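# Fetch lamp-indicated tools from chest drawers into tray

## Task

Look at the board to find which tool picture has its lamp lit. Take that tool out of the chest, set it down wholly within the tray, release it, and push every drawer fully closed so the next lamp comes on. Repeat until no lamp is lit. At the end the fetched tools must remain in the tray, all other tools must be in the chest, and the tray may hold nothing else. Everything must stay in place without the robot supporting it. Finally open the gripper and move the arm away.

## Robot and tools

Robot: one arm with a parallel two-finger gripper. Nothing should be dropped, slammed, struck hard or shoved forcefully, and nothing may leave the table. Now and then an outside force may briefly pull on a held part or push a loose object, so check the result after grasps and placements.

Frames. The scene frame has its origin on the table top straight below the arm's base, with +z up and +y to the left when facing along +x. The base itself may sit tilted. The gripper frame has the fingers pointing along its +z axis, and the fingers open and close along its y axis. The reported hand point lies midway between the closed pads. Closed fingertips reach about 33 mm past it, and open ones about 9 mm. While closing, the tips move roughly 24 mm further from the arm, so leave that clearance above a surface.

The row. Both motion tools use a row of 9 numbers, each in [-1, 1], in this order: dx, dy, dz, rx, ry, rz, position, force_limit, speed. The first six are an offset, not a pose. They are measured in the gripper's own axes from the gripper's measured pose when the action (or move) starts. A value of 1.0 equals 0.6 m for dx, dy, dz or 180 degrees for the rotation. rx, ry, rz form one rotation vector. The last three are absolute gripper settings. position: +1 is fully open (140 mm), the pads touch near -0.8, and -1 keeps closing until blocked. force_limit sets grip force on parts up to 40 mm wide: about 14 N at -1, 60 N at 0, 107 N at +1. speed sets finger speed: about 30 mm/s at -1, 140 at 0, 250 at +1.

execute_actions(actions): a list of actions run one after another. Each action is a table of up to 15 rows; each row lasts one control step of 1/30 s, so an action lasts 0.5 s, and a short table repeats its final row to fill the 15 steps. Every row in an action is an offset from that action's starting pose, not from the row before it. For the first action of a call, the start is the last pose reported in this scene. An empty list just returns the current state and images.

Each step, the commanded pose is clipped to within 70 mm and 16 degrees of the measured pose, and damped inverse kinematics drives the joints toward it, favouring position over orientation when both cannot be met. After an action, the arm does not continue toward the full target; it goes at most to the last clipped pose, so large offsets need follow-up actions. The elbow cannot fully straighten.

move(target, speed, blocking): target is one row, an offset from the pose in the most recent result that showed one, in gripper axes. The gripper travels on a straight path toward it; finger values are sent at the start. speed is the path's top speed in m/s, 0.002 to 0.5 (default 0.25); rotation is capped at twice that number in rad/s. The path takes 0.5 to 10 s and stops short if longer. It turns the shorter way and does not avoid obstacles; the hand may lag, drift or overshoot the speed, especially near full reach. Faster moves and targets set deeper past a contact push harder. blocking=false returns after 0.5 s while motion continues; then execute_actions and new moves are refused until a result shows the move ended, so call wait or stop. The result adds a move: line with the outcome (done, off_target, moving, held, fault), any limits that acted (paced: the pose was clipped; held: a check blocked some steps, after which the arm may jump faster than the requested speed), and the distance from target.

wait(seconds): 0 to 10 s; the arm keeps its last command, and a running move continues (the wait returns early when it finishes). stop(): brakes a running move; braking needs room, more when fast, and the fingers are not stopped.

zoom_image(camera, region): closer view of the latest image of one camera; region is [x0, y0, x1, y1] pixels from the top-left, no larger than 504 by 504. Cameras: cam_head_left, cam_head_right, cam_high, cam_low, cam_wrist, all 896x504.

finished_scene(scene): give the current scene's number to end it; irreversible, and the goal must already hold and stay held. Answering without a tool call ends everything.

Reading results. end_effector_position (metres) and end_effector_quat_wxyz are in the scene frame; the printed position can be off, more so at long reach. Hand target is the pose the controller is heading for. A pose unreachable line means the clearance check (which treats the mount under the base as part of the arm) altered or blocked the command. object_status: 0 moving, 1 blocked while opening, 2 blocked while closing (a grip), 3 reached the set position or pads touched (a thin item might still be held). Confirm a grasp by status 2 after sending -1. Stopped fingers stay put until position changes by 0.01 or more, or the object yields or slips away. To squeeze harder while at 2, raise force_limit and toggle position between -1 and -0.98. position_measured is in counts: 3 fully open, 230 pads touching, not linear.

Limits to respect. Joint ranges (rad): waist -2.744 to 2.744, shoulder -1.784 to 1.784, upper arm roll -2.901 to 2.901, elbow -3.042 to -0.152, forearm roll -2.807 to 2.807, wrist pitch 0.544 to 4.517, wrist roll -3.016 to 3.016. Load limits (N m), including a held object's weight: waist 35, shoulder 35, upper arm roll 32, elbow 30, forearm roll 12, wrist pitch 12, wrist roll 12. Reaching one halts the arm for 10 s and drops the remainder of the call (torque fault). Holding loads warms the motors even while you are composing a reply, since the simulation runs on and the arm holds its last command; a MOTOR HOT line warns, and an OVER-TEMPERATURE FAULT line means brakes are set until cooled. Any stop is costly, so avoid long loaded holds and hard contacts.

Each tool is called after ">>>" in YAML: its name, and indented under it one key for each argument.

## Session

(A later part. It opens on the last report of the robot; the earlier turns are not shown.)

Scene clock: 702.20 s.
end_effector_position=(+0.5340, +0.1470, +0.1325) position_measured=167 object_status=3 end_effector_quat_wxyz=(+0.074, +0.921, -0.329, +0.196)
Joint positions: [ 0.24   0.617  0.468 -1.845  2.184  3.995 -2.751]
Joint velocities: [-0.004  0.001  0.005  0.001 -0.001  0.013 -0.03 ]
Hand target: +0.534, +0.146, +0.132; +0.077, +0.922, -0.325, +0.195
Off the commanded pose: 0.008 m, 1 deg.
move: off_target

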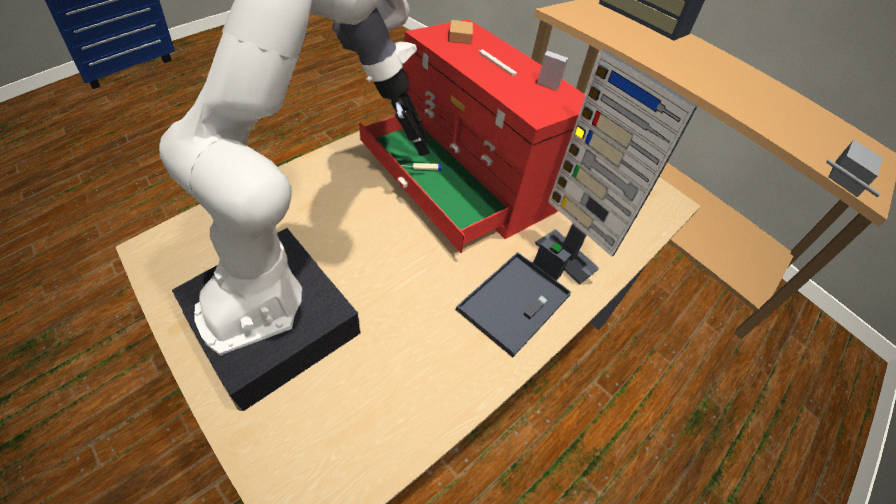

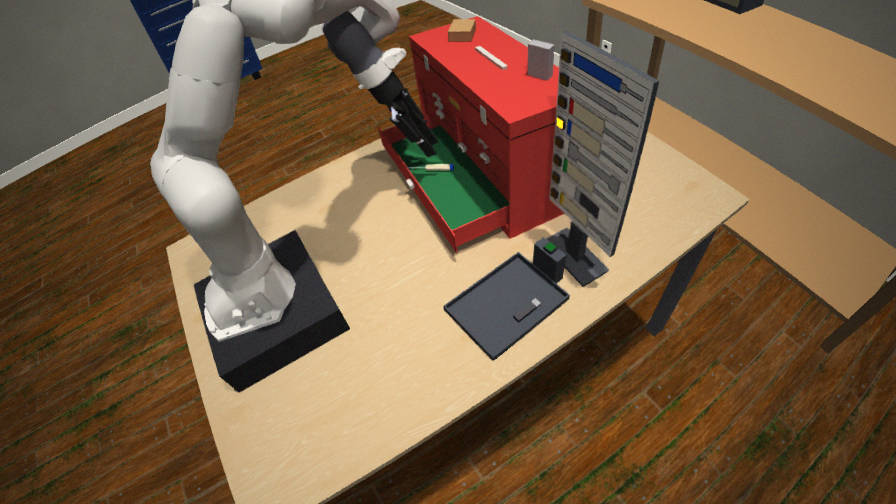

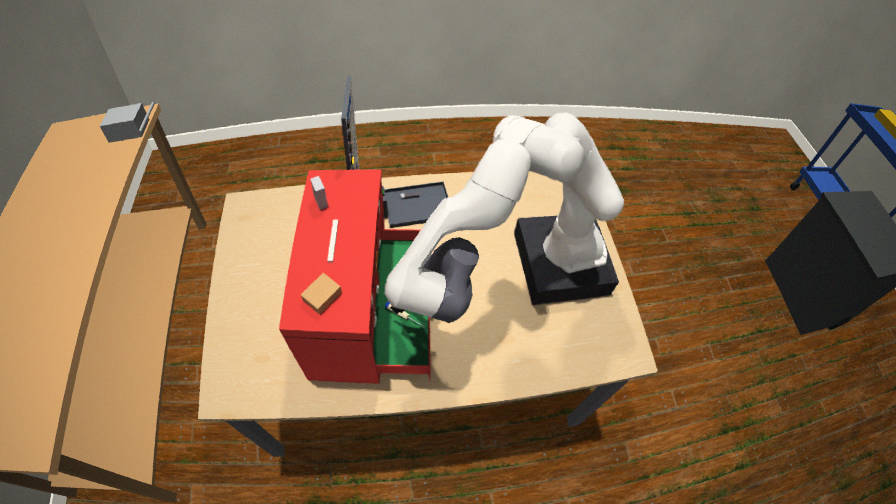

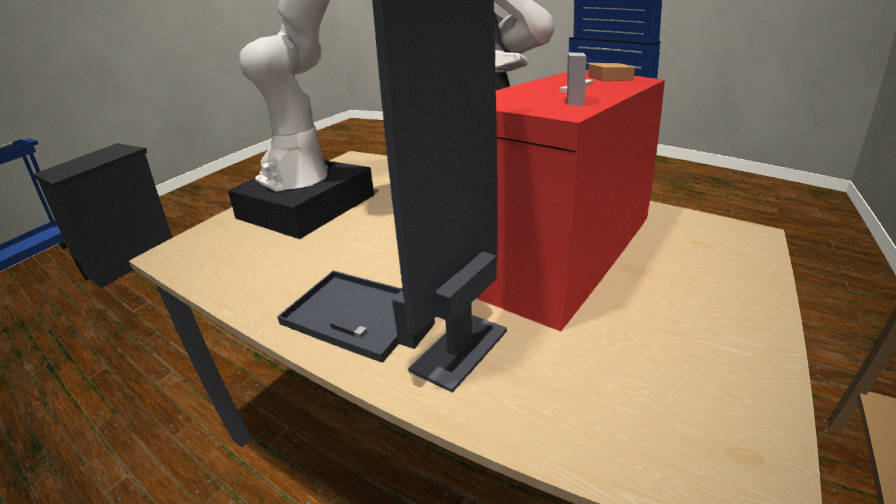

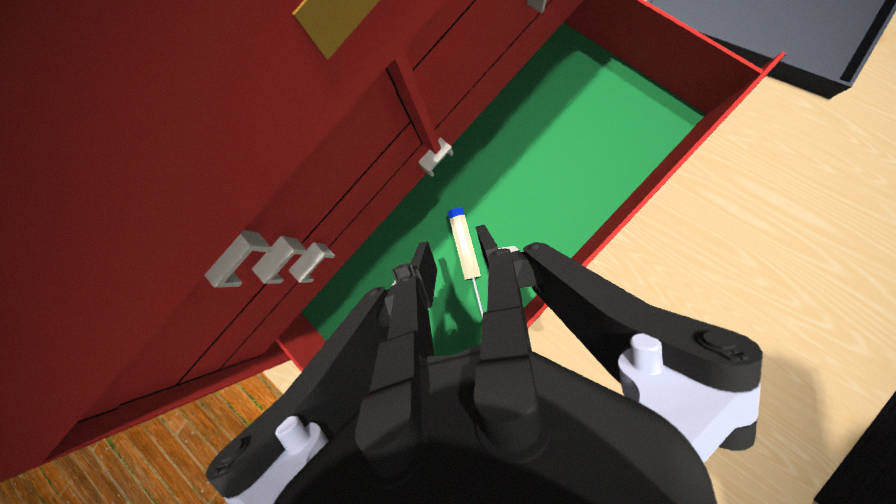

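>>> move:
  target: [-0.0205,0.0085,0.0457,0,0.058,0,-0.3,0,0]
  speed: 0.08

>>> zoom_image:
  camera: "cam_wrist"
  region: [400,190,540,330]

Scene clock: 719.93 s.
end_effector_position=(+0.5326, +0.1407, +0.1039) position_measured=167 object_status=3 end_effector_quat_wxyz=(+0.108, +0.899, -0.317, +0.282)
Joint positions: [ 0.585  0.652  0.185 -1.976  1.979  3.934 -2.38 ]
Joint velocities: [ 0.009 -0.001 -0.011 -0.003  0.001 -0.008  0.034]
Hand target: +0.533, +0.141, +0.104; +0.105, +0.897, -0.322, +0.284
Off the commanded pose: 0.003 m, 1 deg.
move: done

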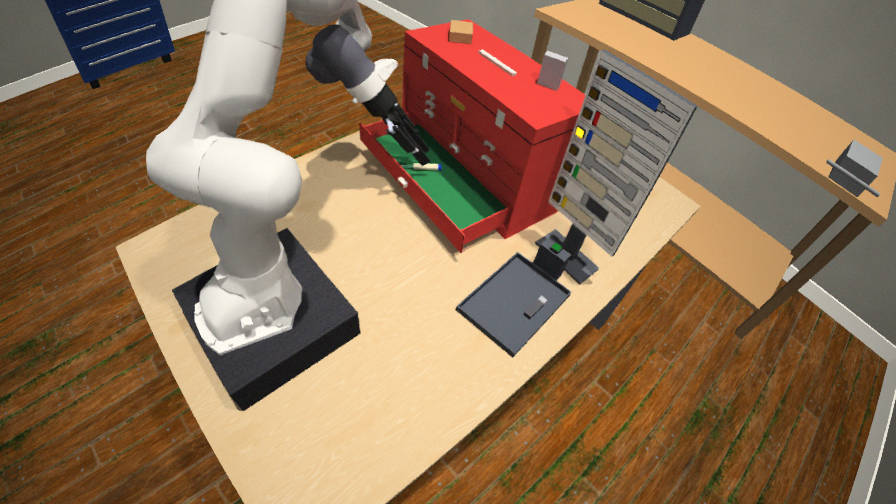

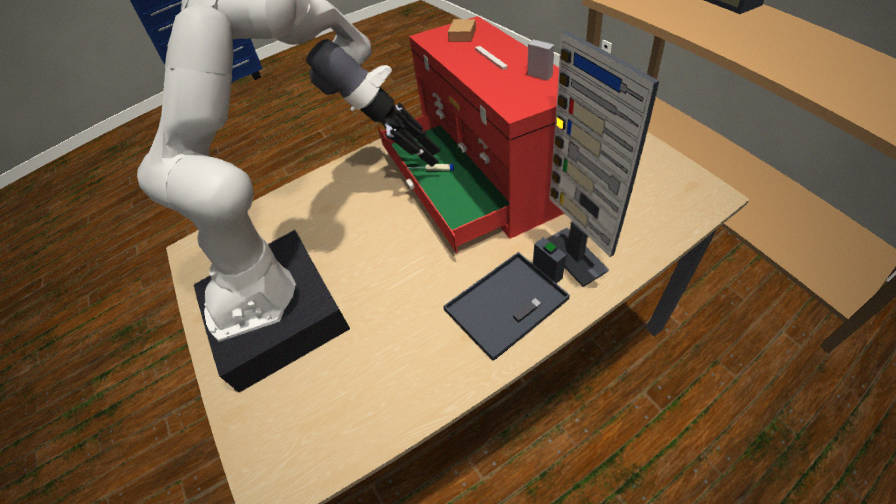

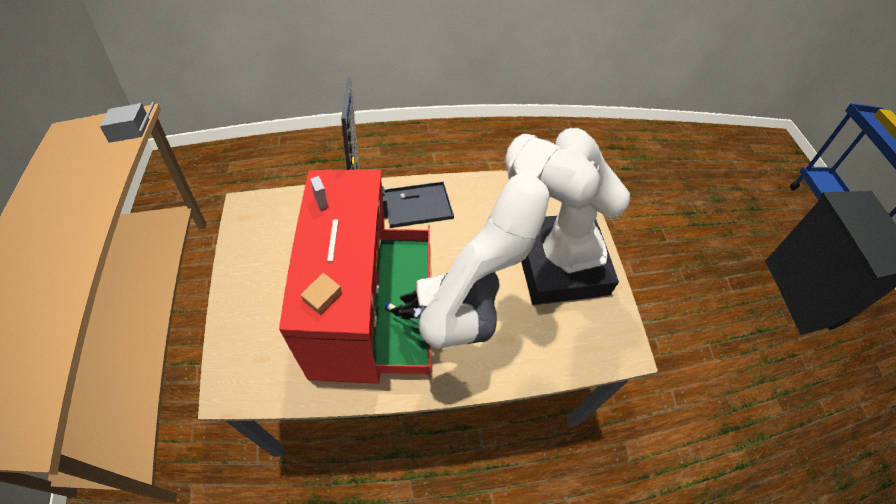

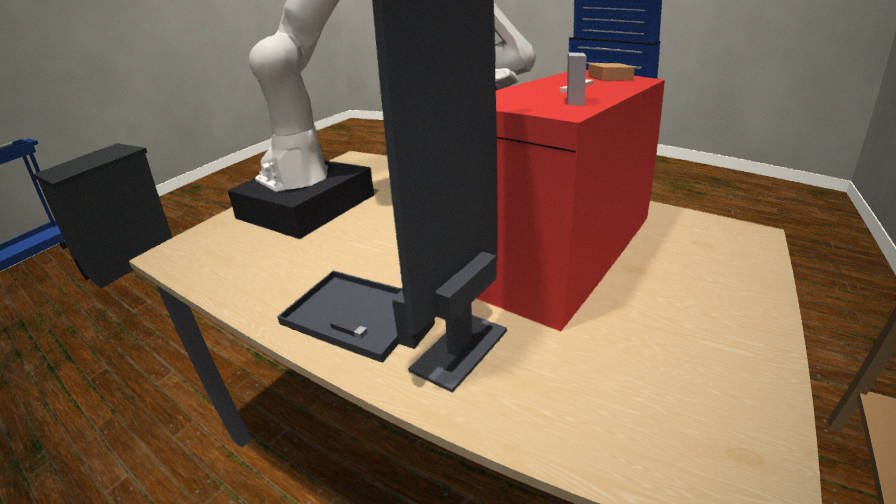

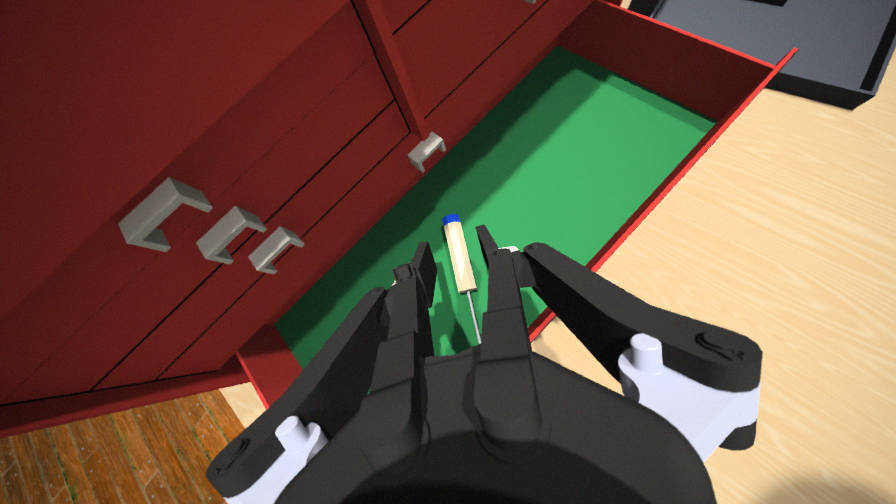

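Region (400, 190, 540, 330) of cam_wrist's 896x504 image, scaled by 3.600, with more detail than that image has.

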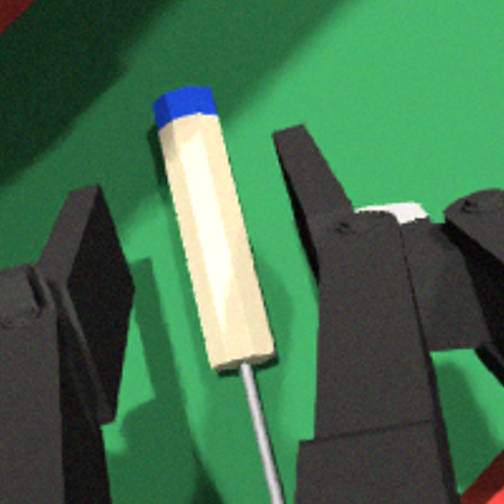

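>>> move:
  target: [-0.023,-0.0006,0.0327,0.0035,-0.0008,0.0036,-0.48,0,0]
  speed: 0.04

>>> zoom_image:
  camera: "cam_wrist"
  region: [390,170,530,310]

Scene clock: 727.97 s.
end_effector_position=(+0.5332, +0.1404, +0.0814) position_measured=190 object_status=3 end_effector_quat_wxyz=(+0.104, +0.899, -0.316, +0.284)
Joint positions: [ 0.618  0.691  0.15  -1.986  1.935  3.895 -2.31 ]
Joint velocities: [ 0.009 -0.001 -0.012 -0.003 -0.005 -0.016  0.04 ]
Hand target: +0.533, +0.141, +0.080; +0.101, +0.898, -0.321, +0.284
Off the commanded pose: 0.002 m, 1 deg.
move: done

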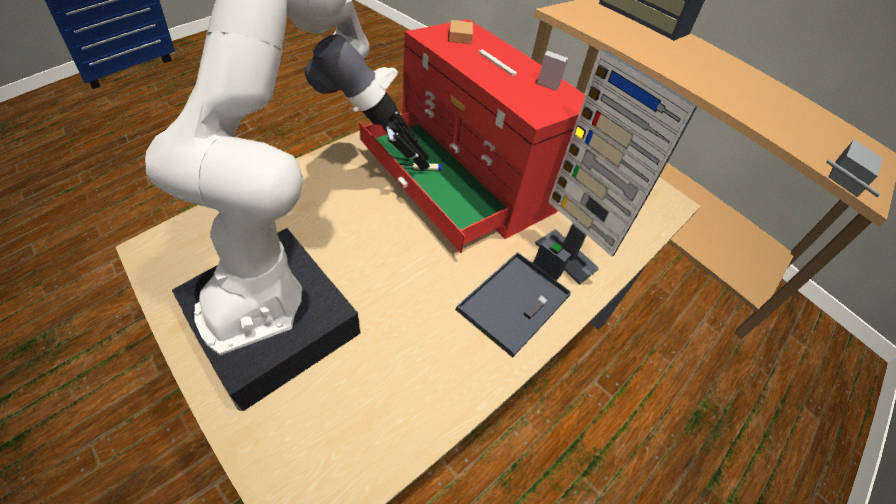

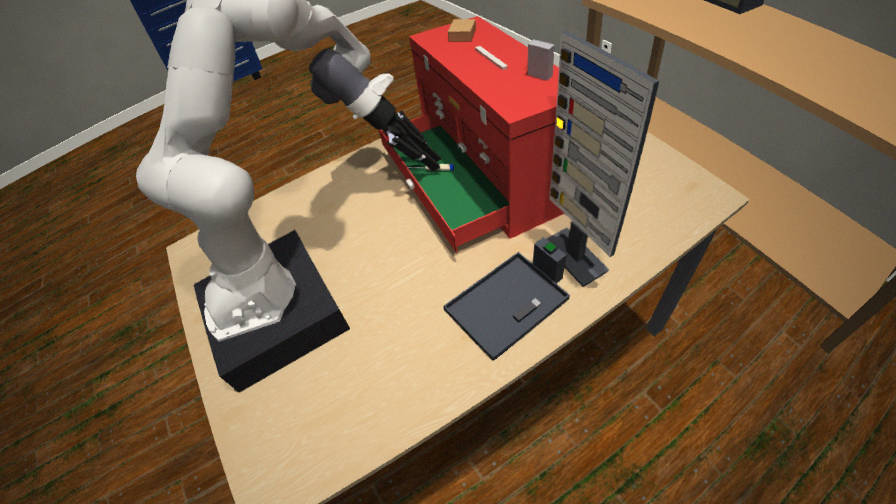

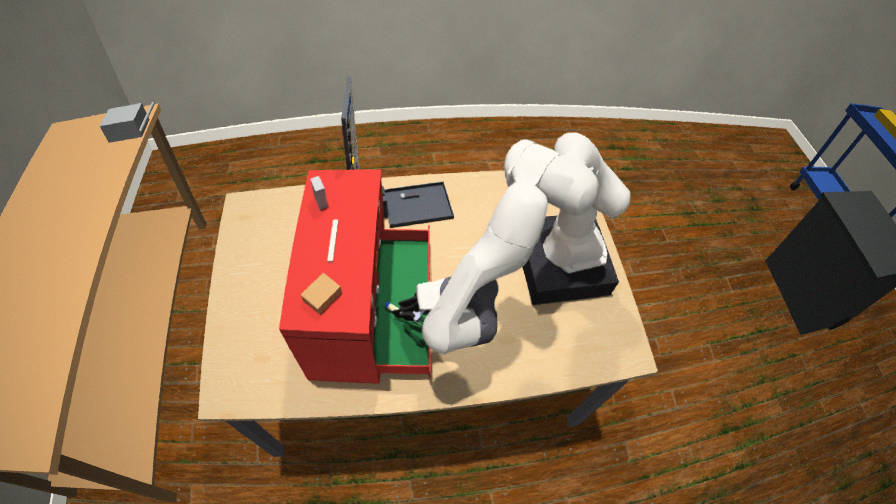

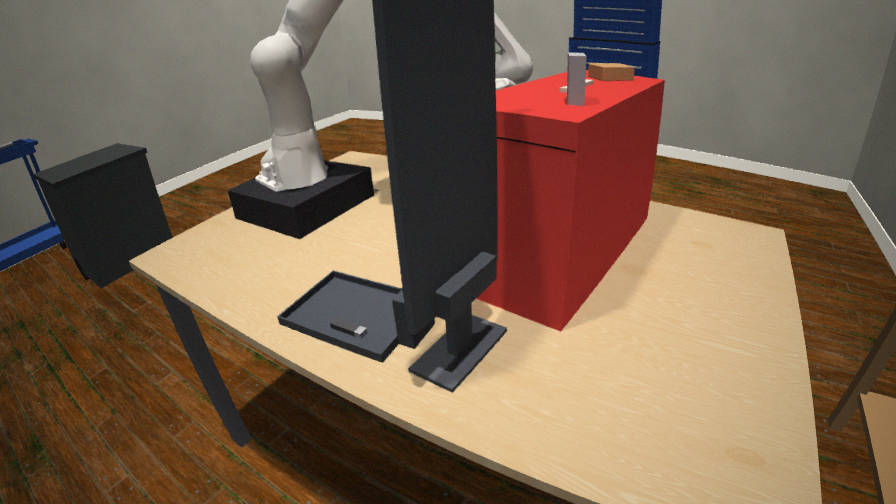

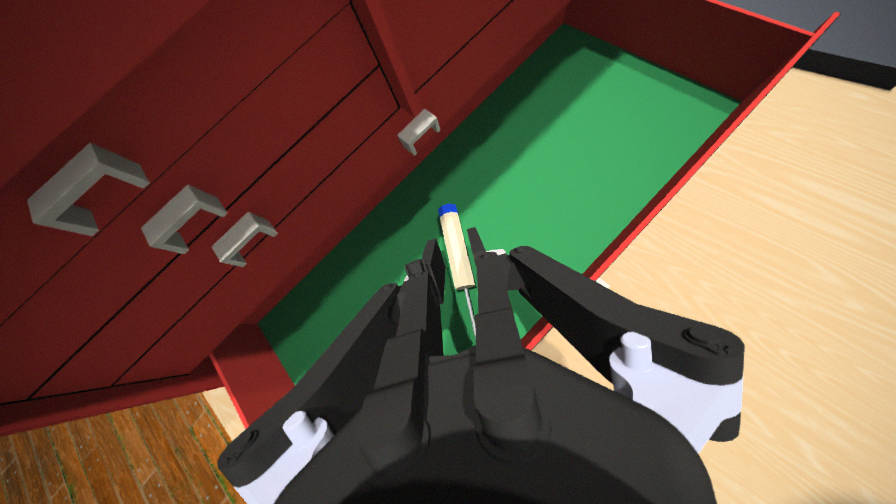

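Region (390, 170, 530, 310) of cam_wrist's 896x504 image, scaled by 3.600, with more detail than that image has.

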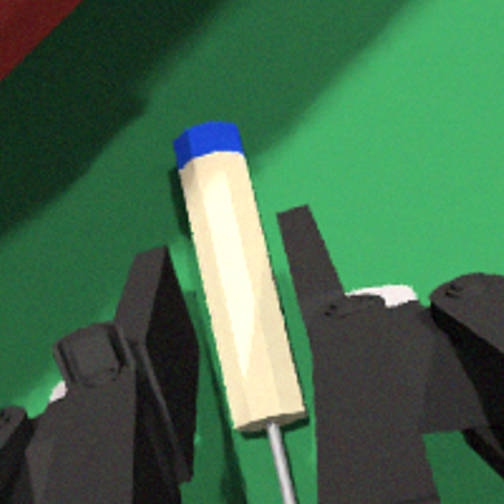

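>>> move:
  target: [-0.0175,0,0.024,0.002,0,0.003,-0.48,0,0]
  speed: 0.015

Scene clock: 732.40 s.
end_effector_position=(+0.5337, +0.1404, +0.0681) position_measured=190 object_status=3 end_effector_quat_wxyz=(+0.102, +0.898, -0.317, +0.287)
Joint positions: [ 0.644  0.719  0.126 -1.991  1.901  3.876 -2.253]
Joint velocities: [ 0.003 -0.001 -0.004 -0.002 -0.005 -0.     0.023]
Hand target: +0.533, +0.141, +0.064; +0.100, +0.898, -0.319, +0.286
Off the commanded pose: 0.005 m, 0 deg.
move: off_target

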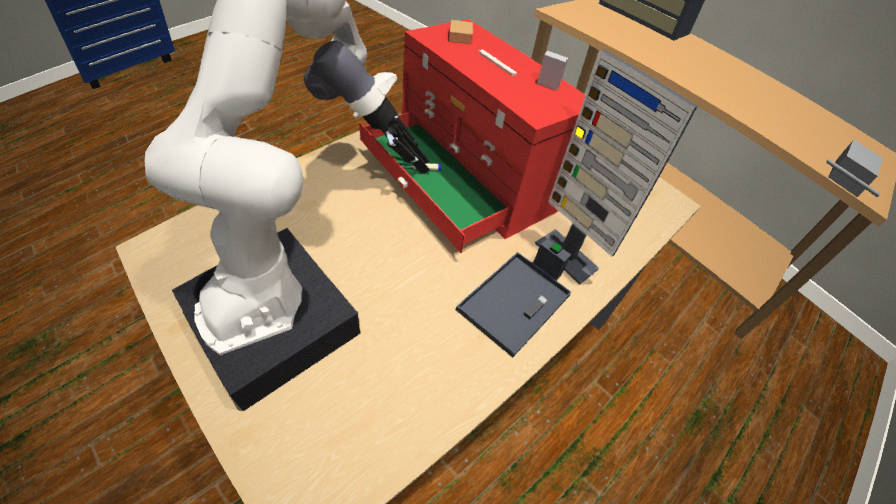

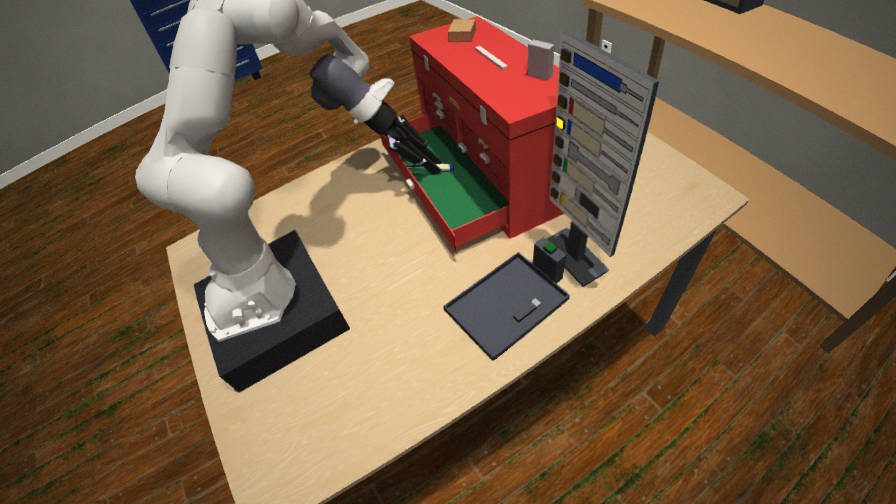

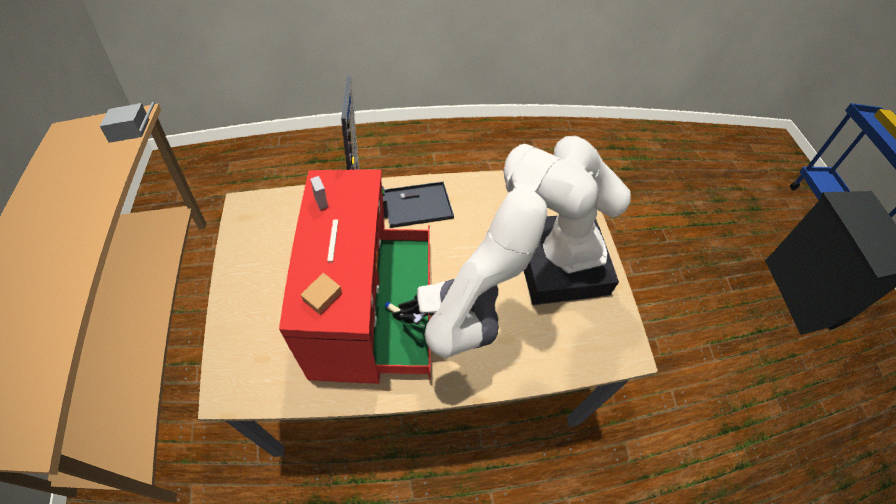

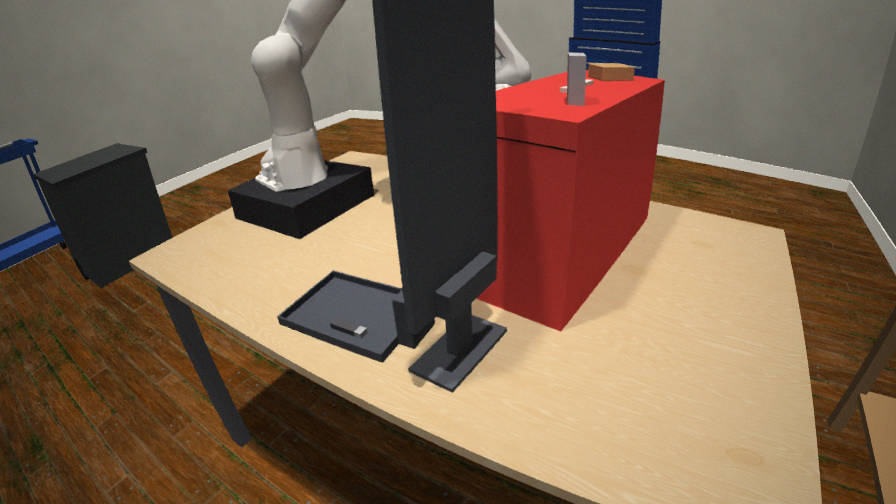

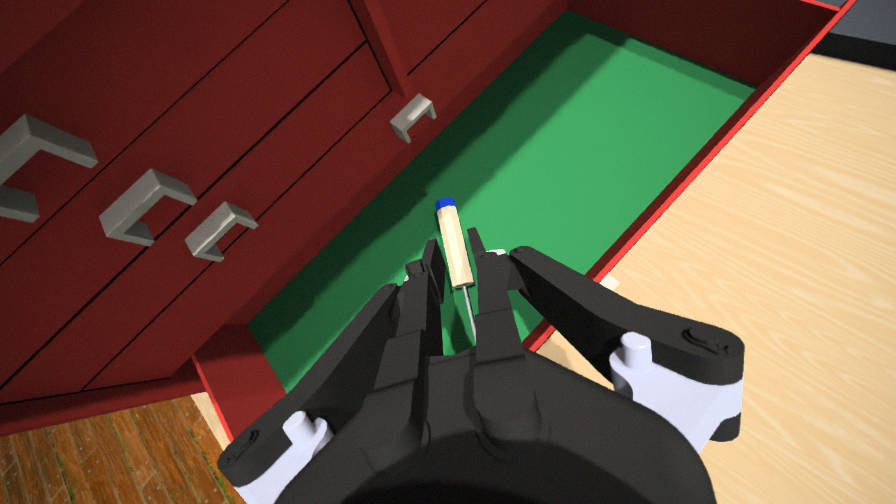

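>>> execute_actions:
  actions:
    - [[0.0014,0,-0.002,0,0,0,-0.48,0.3,-0.5],[0.0014,0,-0.002,0,0,0,-0.48,0.3,-0.5],[0.0014,0,-0.002,0,0,0,-0.48,0.3,-0.5],[0.0014,0,-0.002,0,0,0,-0.48,0.3,-0.5],[0.0014,0,-0.002,0,0,0,-0.48,0.3,-0.5],[0.0014,0,-0.002,0,0,0,-1,0.3,-0.5]]

Scene clock: 735.33 s.
end_effector_position=(+0.5341, +0.1406, +0.0692) position_measured=212 object_status=0 end_effector_quat_wxyz=(+0.102, +0.898, -0.318, +0.288)
Joint positions: [ 0.644  0.717  0.126 -1.992  1.901  3.877 -2.252]
Joint velocities: [-0.    -0.002  0.001  0.     0.    -0.    -0.005]
Hand target: +0.534, +0.140, +0.070; +0.102, +0.898, -0.317, +0.287
Off the commanded pose: 0.001 m, 0 deg.

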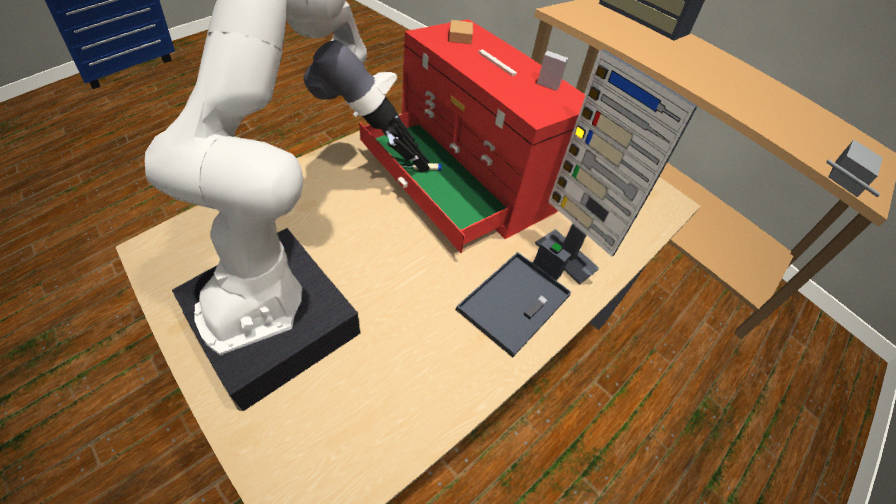

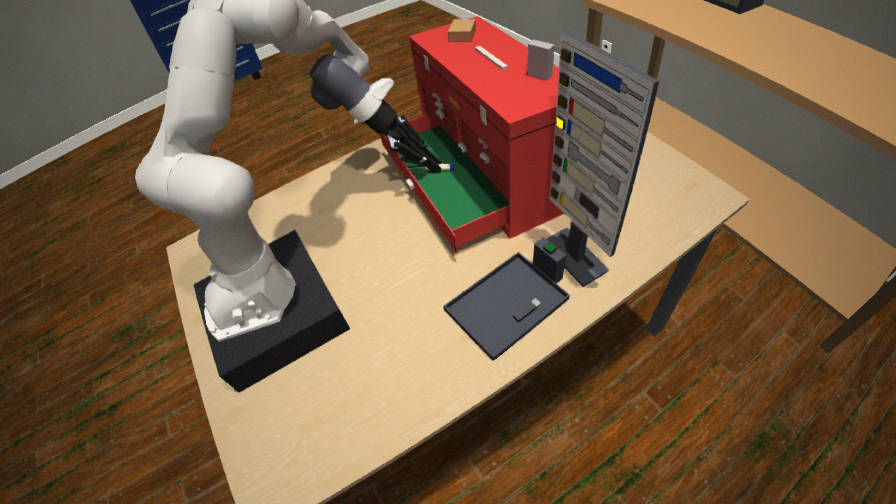

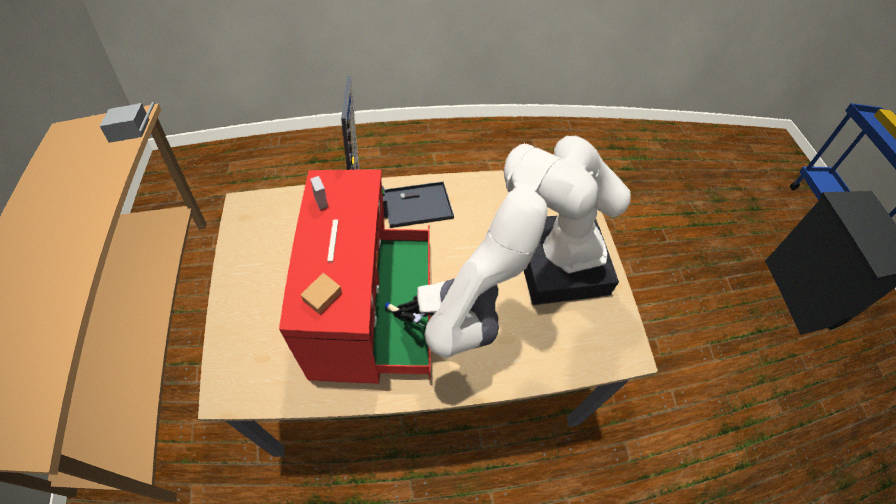

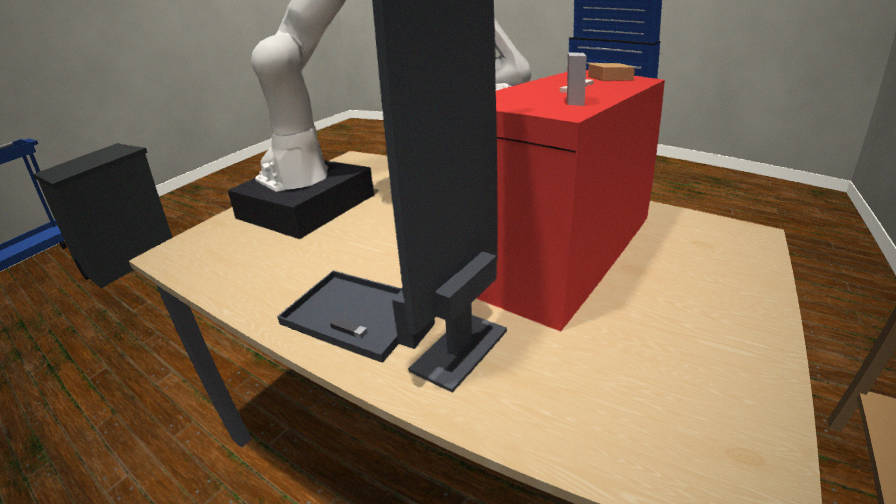

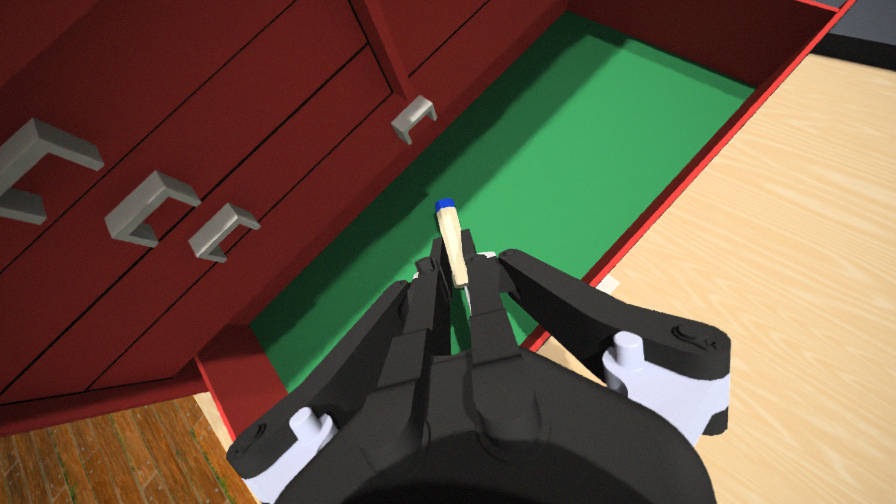

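>>> execute_actions:
  actions: []

Scene clock: 736.70 s.
end_effector_position=(+0.5341, +0.1406, +0.0692) position_measured=212 object_status=2 end_effector_quat_wxyz=(+0.102, +0.898, -0.317, +0.288)
Joint positions: [ 0.644  0.717  0.126 -1.992  1.901  3.877 -2.253]
Joint velocities: [-0.    -0.002 -0.    -0.    -0.001 -0.001 -0.001]
Hand target: +0.534, +0.140, +0.070; +0.102, +0.898, -0.317, +0.287
Off the commanded pose: 0.001 m, 0 deg.

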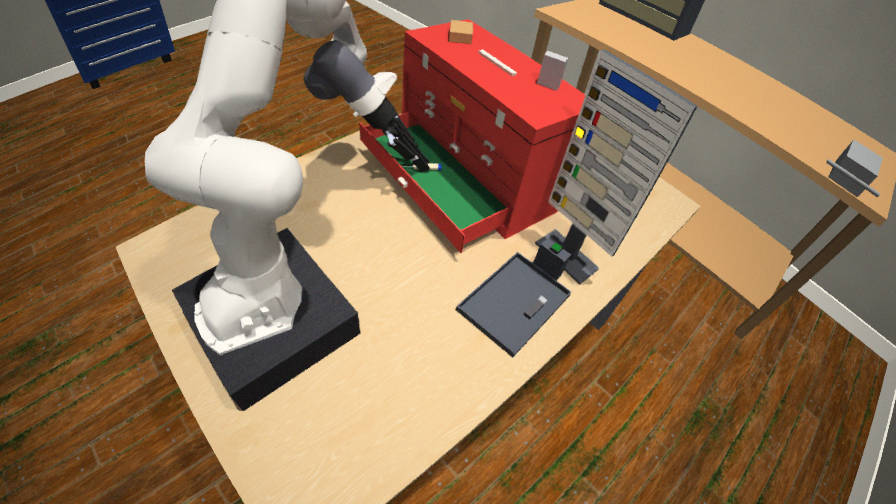

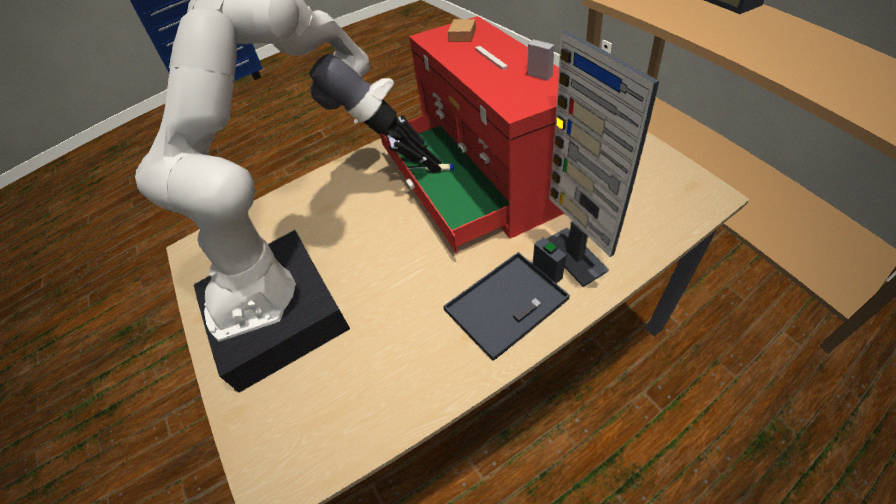

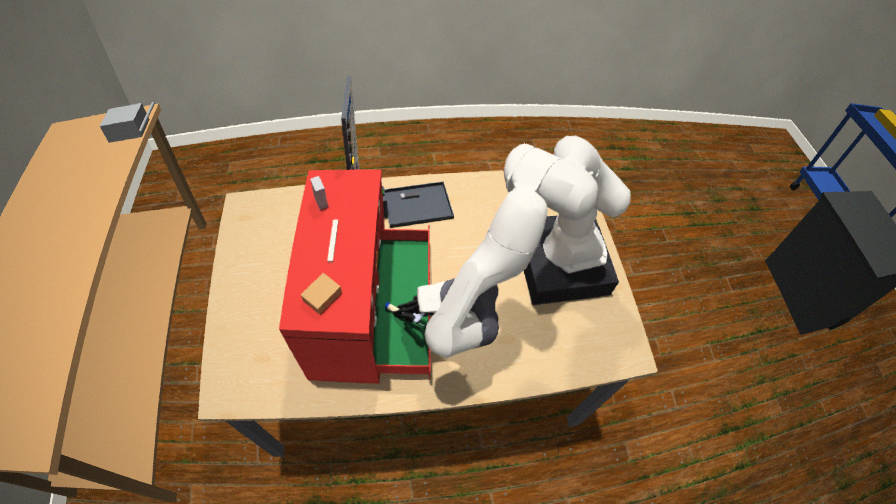

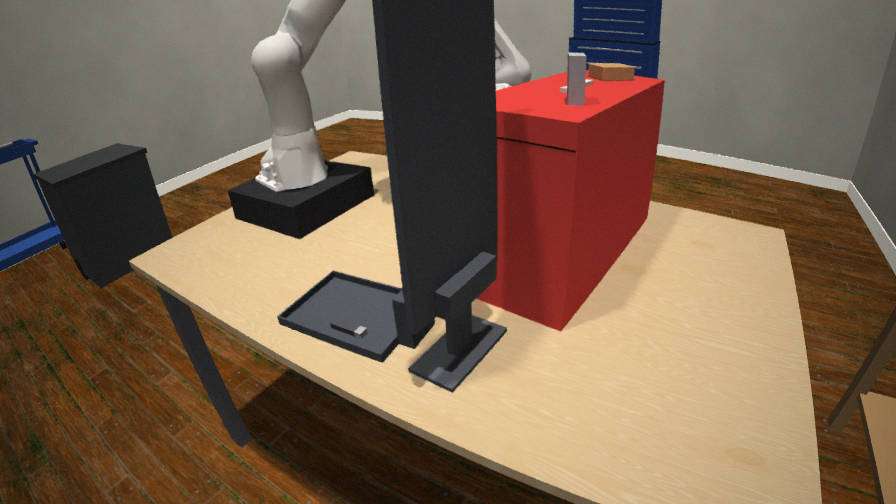

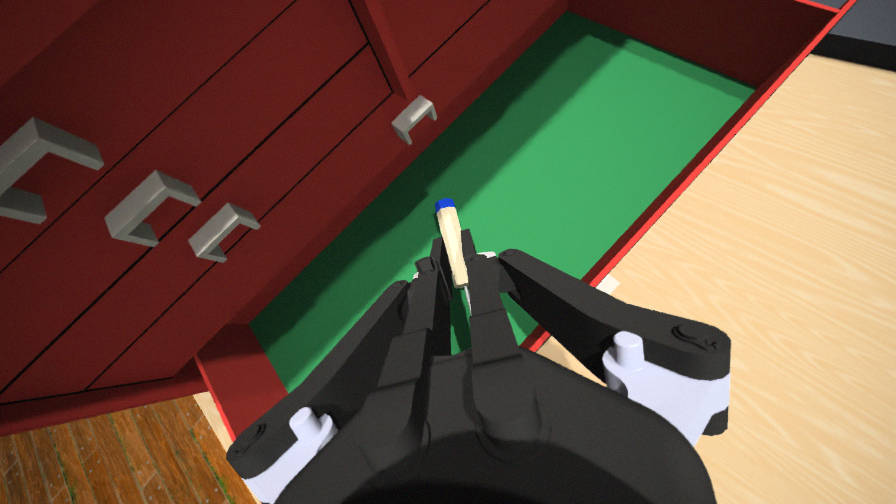

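>>> move:
  target: [0.0577,-0.0172,-0.0982,0,0,0,-1,0.3,-0.5]
  speed: 0.07

Scene clock: 742.27 s.
end_effector_position=(+0.5349, +0.1524, +0.1360) position_measured=212 object_status=2 end_effector_quat_wxyz=(+0.099, +0.897, -0.323, +0.287)
Joint positions: [ 0.555  0.596  0.232 -1.961  2.018  3.974 -2.428]
Joint velocities: [-0.006 -0.002  0.009  0.003  0.001  0.011 -0.037]
Hand target: +0.535, +0.152, +0.136; +0.102, +0.898, -0.318, +0.286
Off the commanded pose: 0.002 m, 1 deg.
move: done

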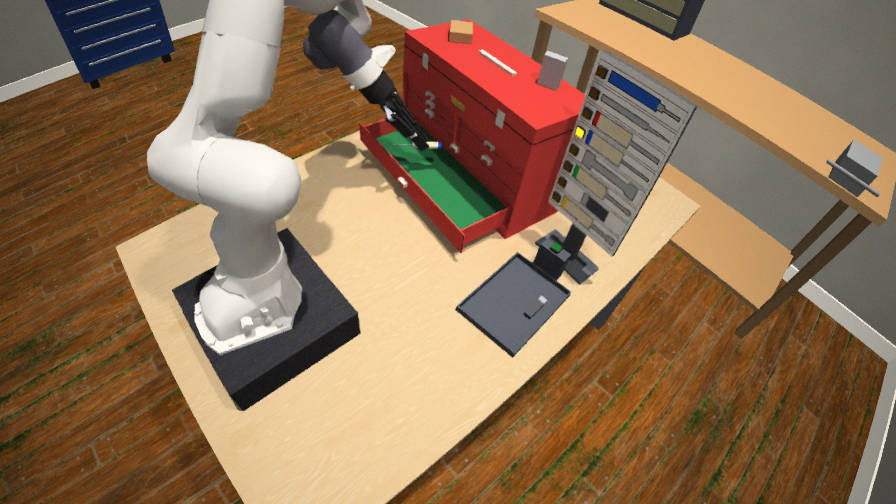

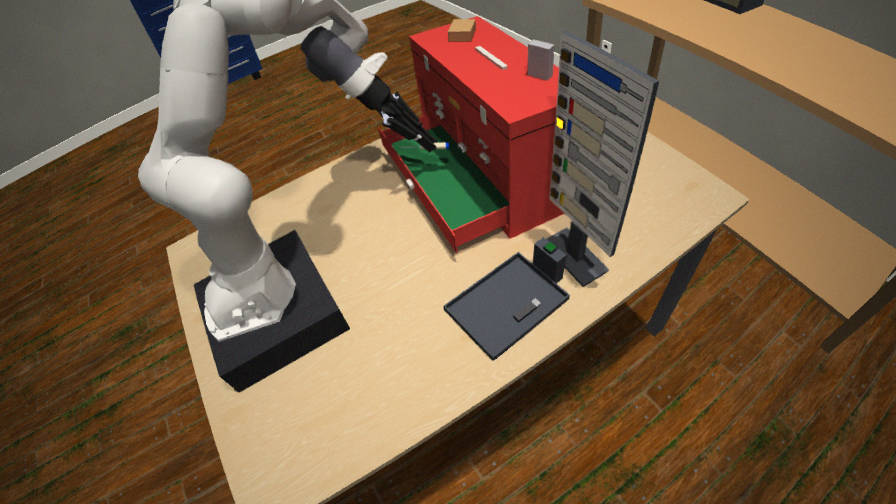

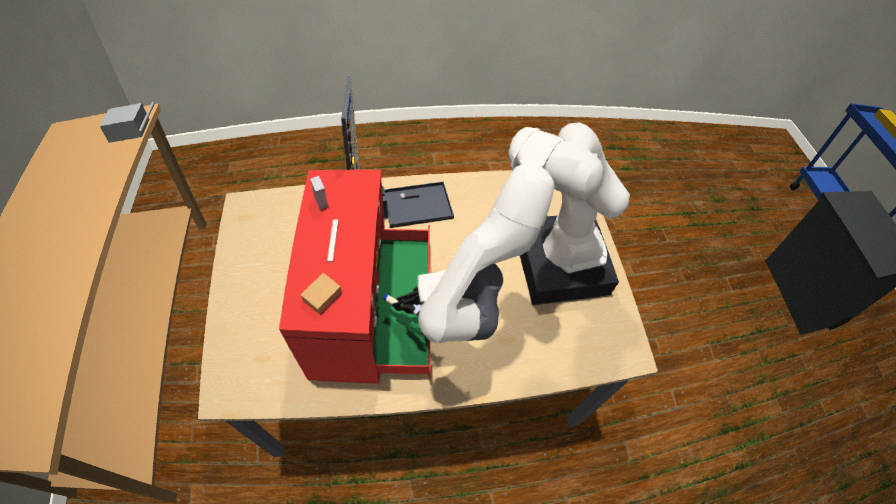

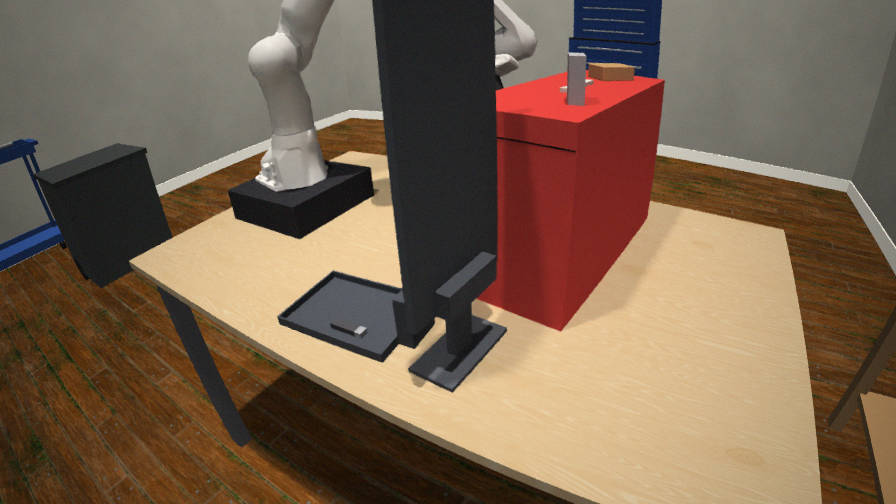

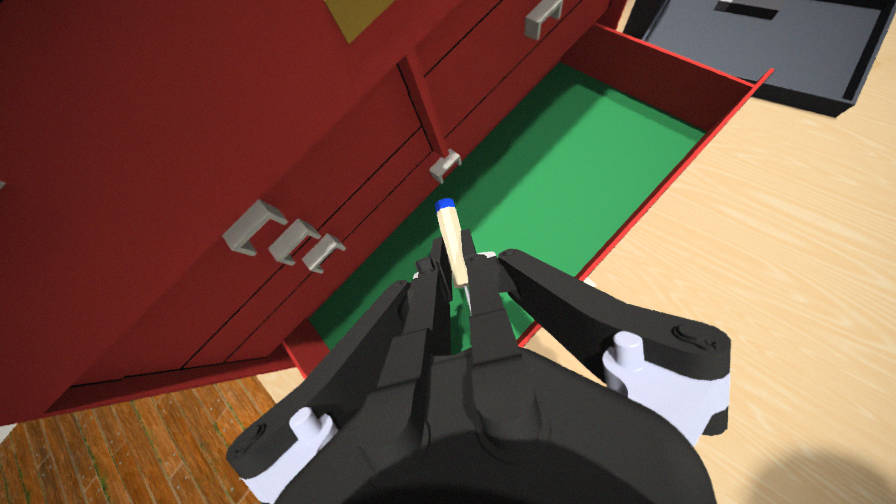

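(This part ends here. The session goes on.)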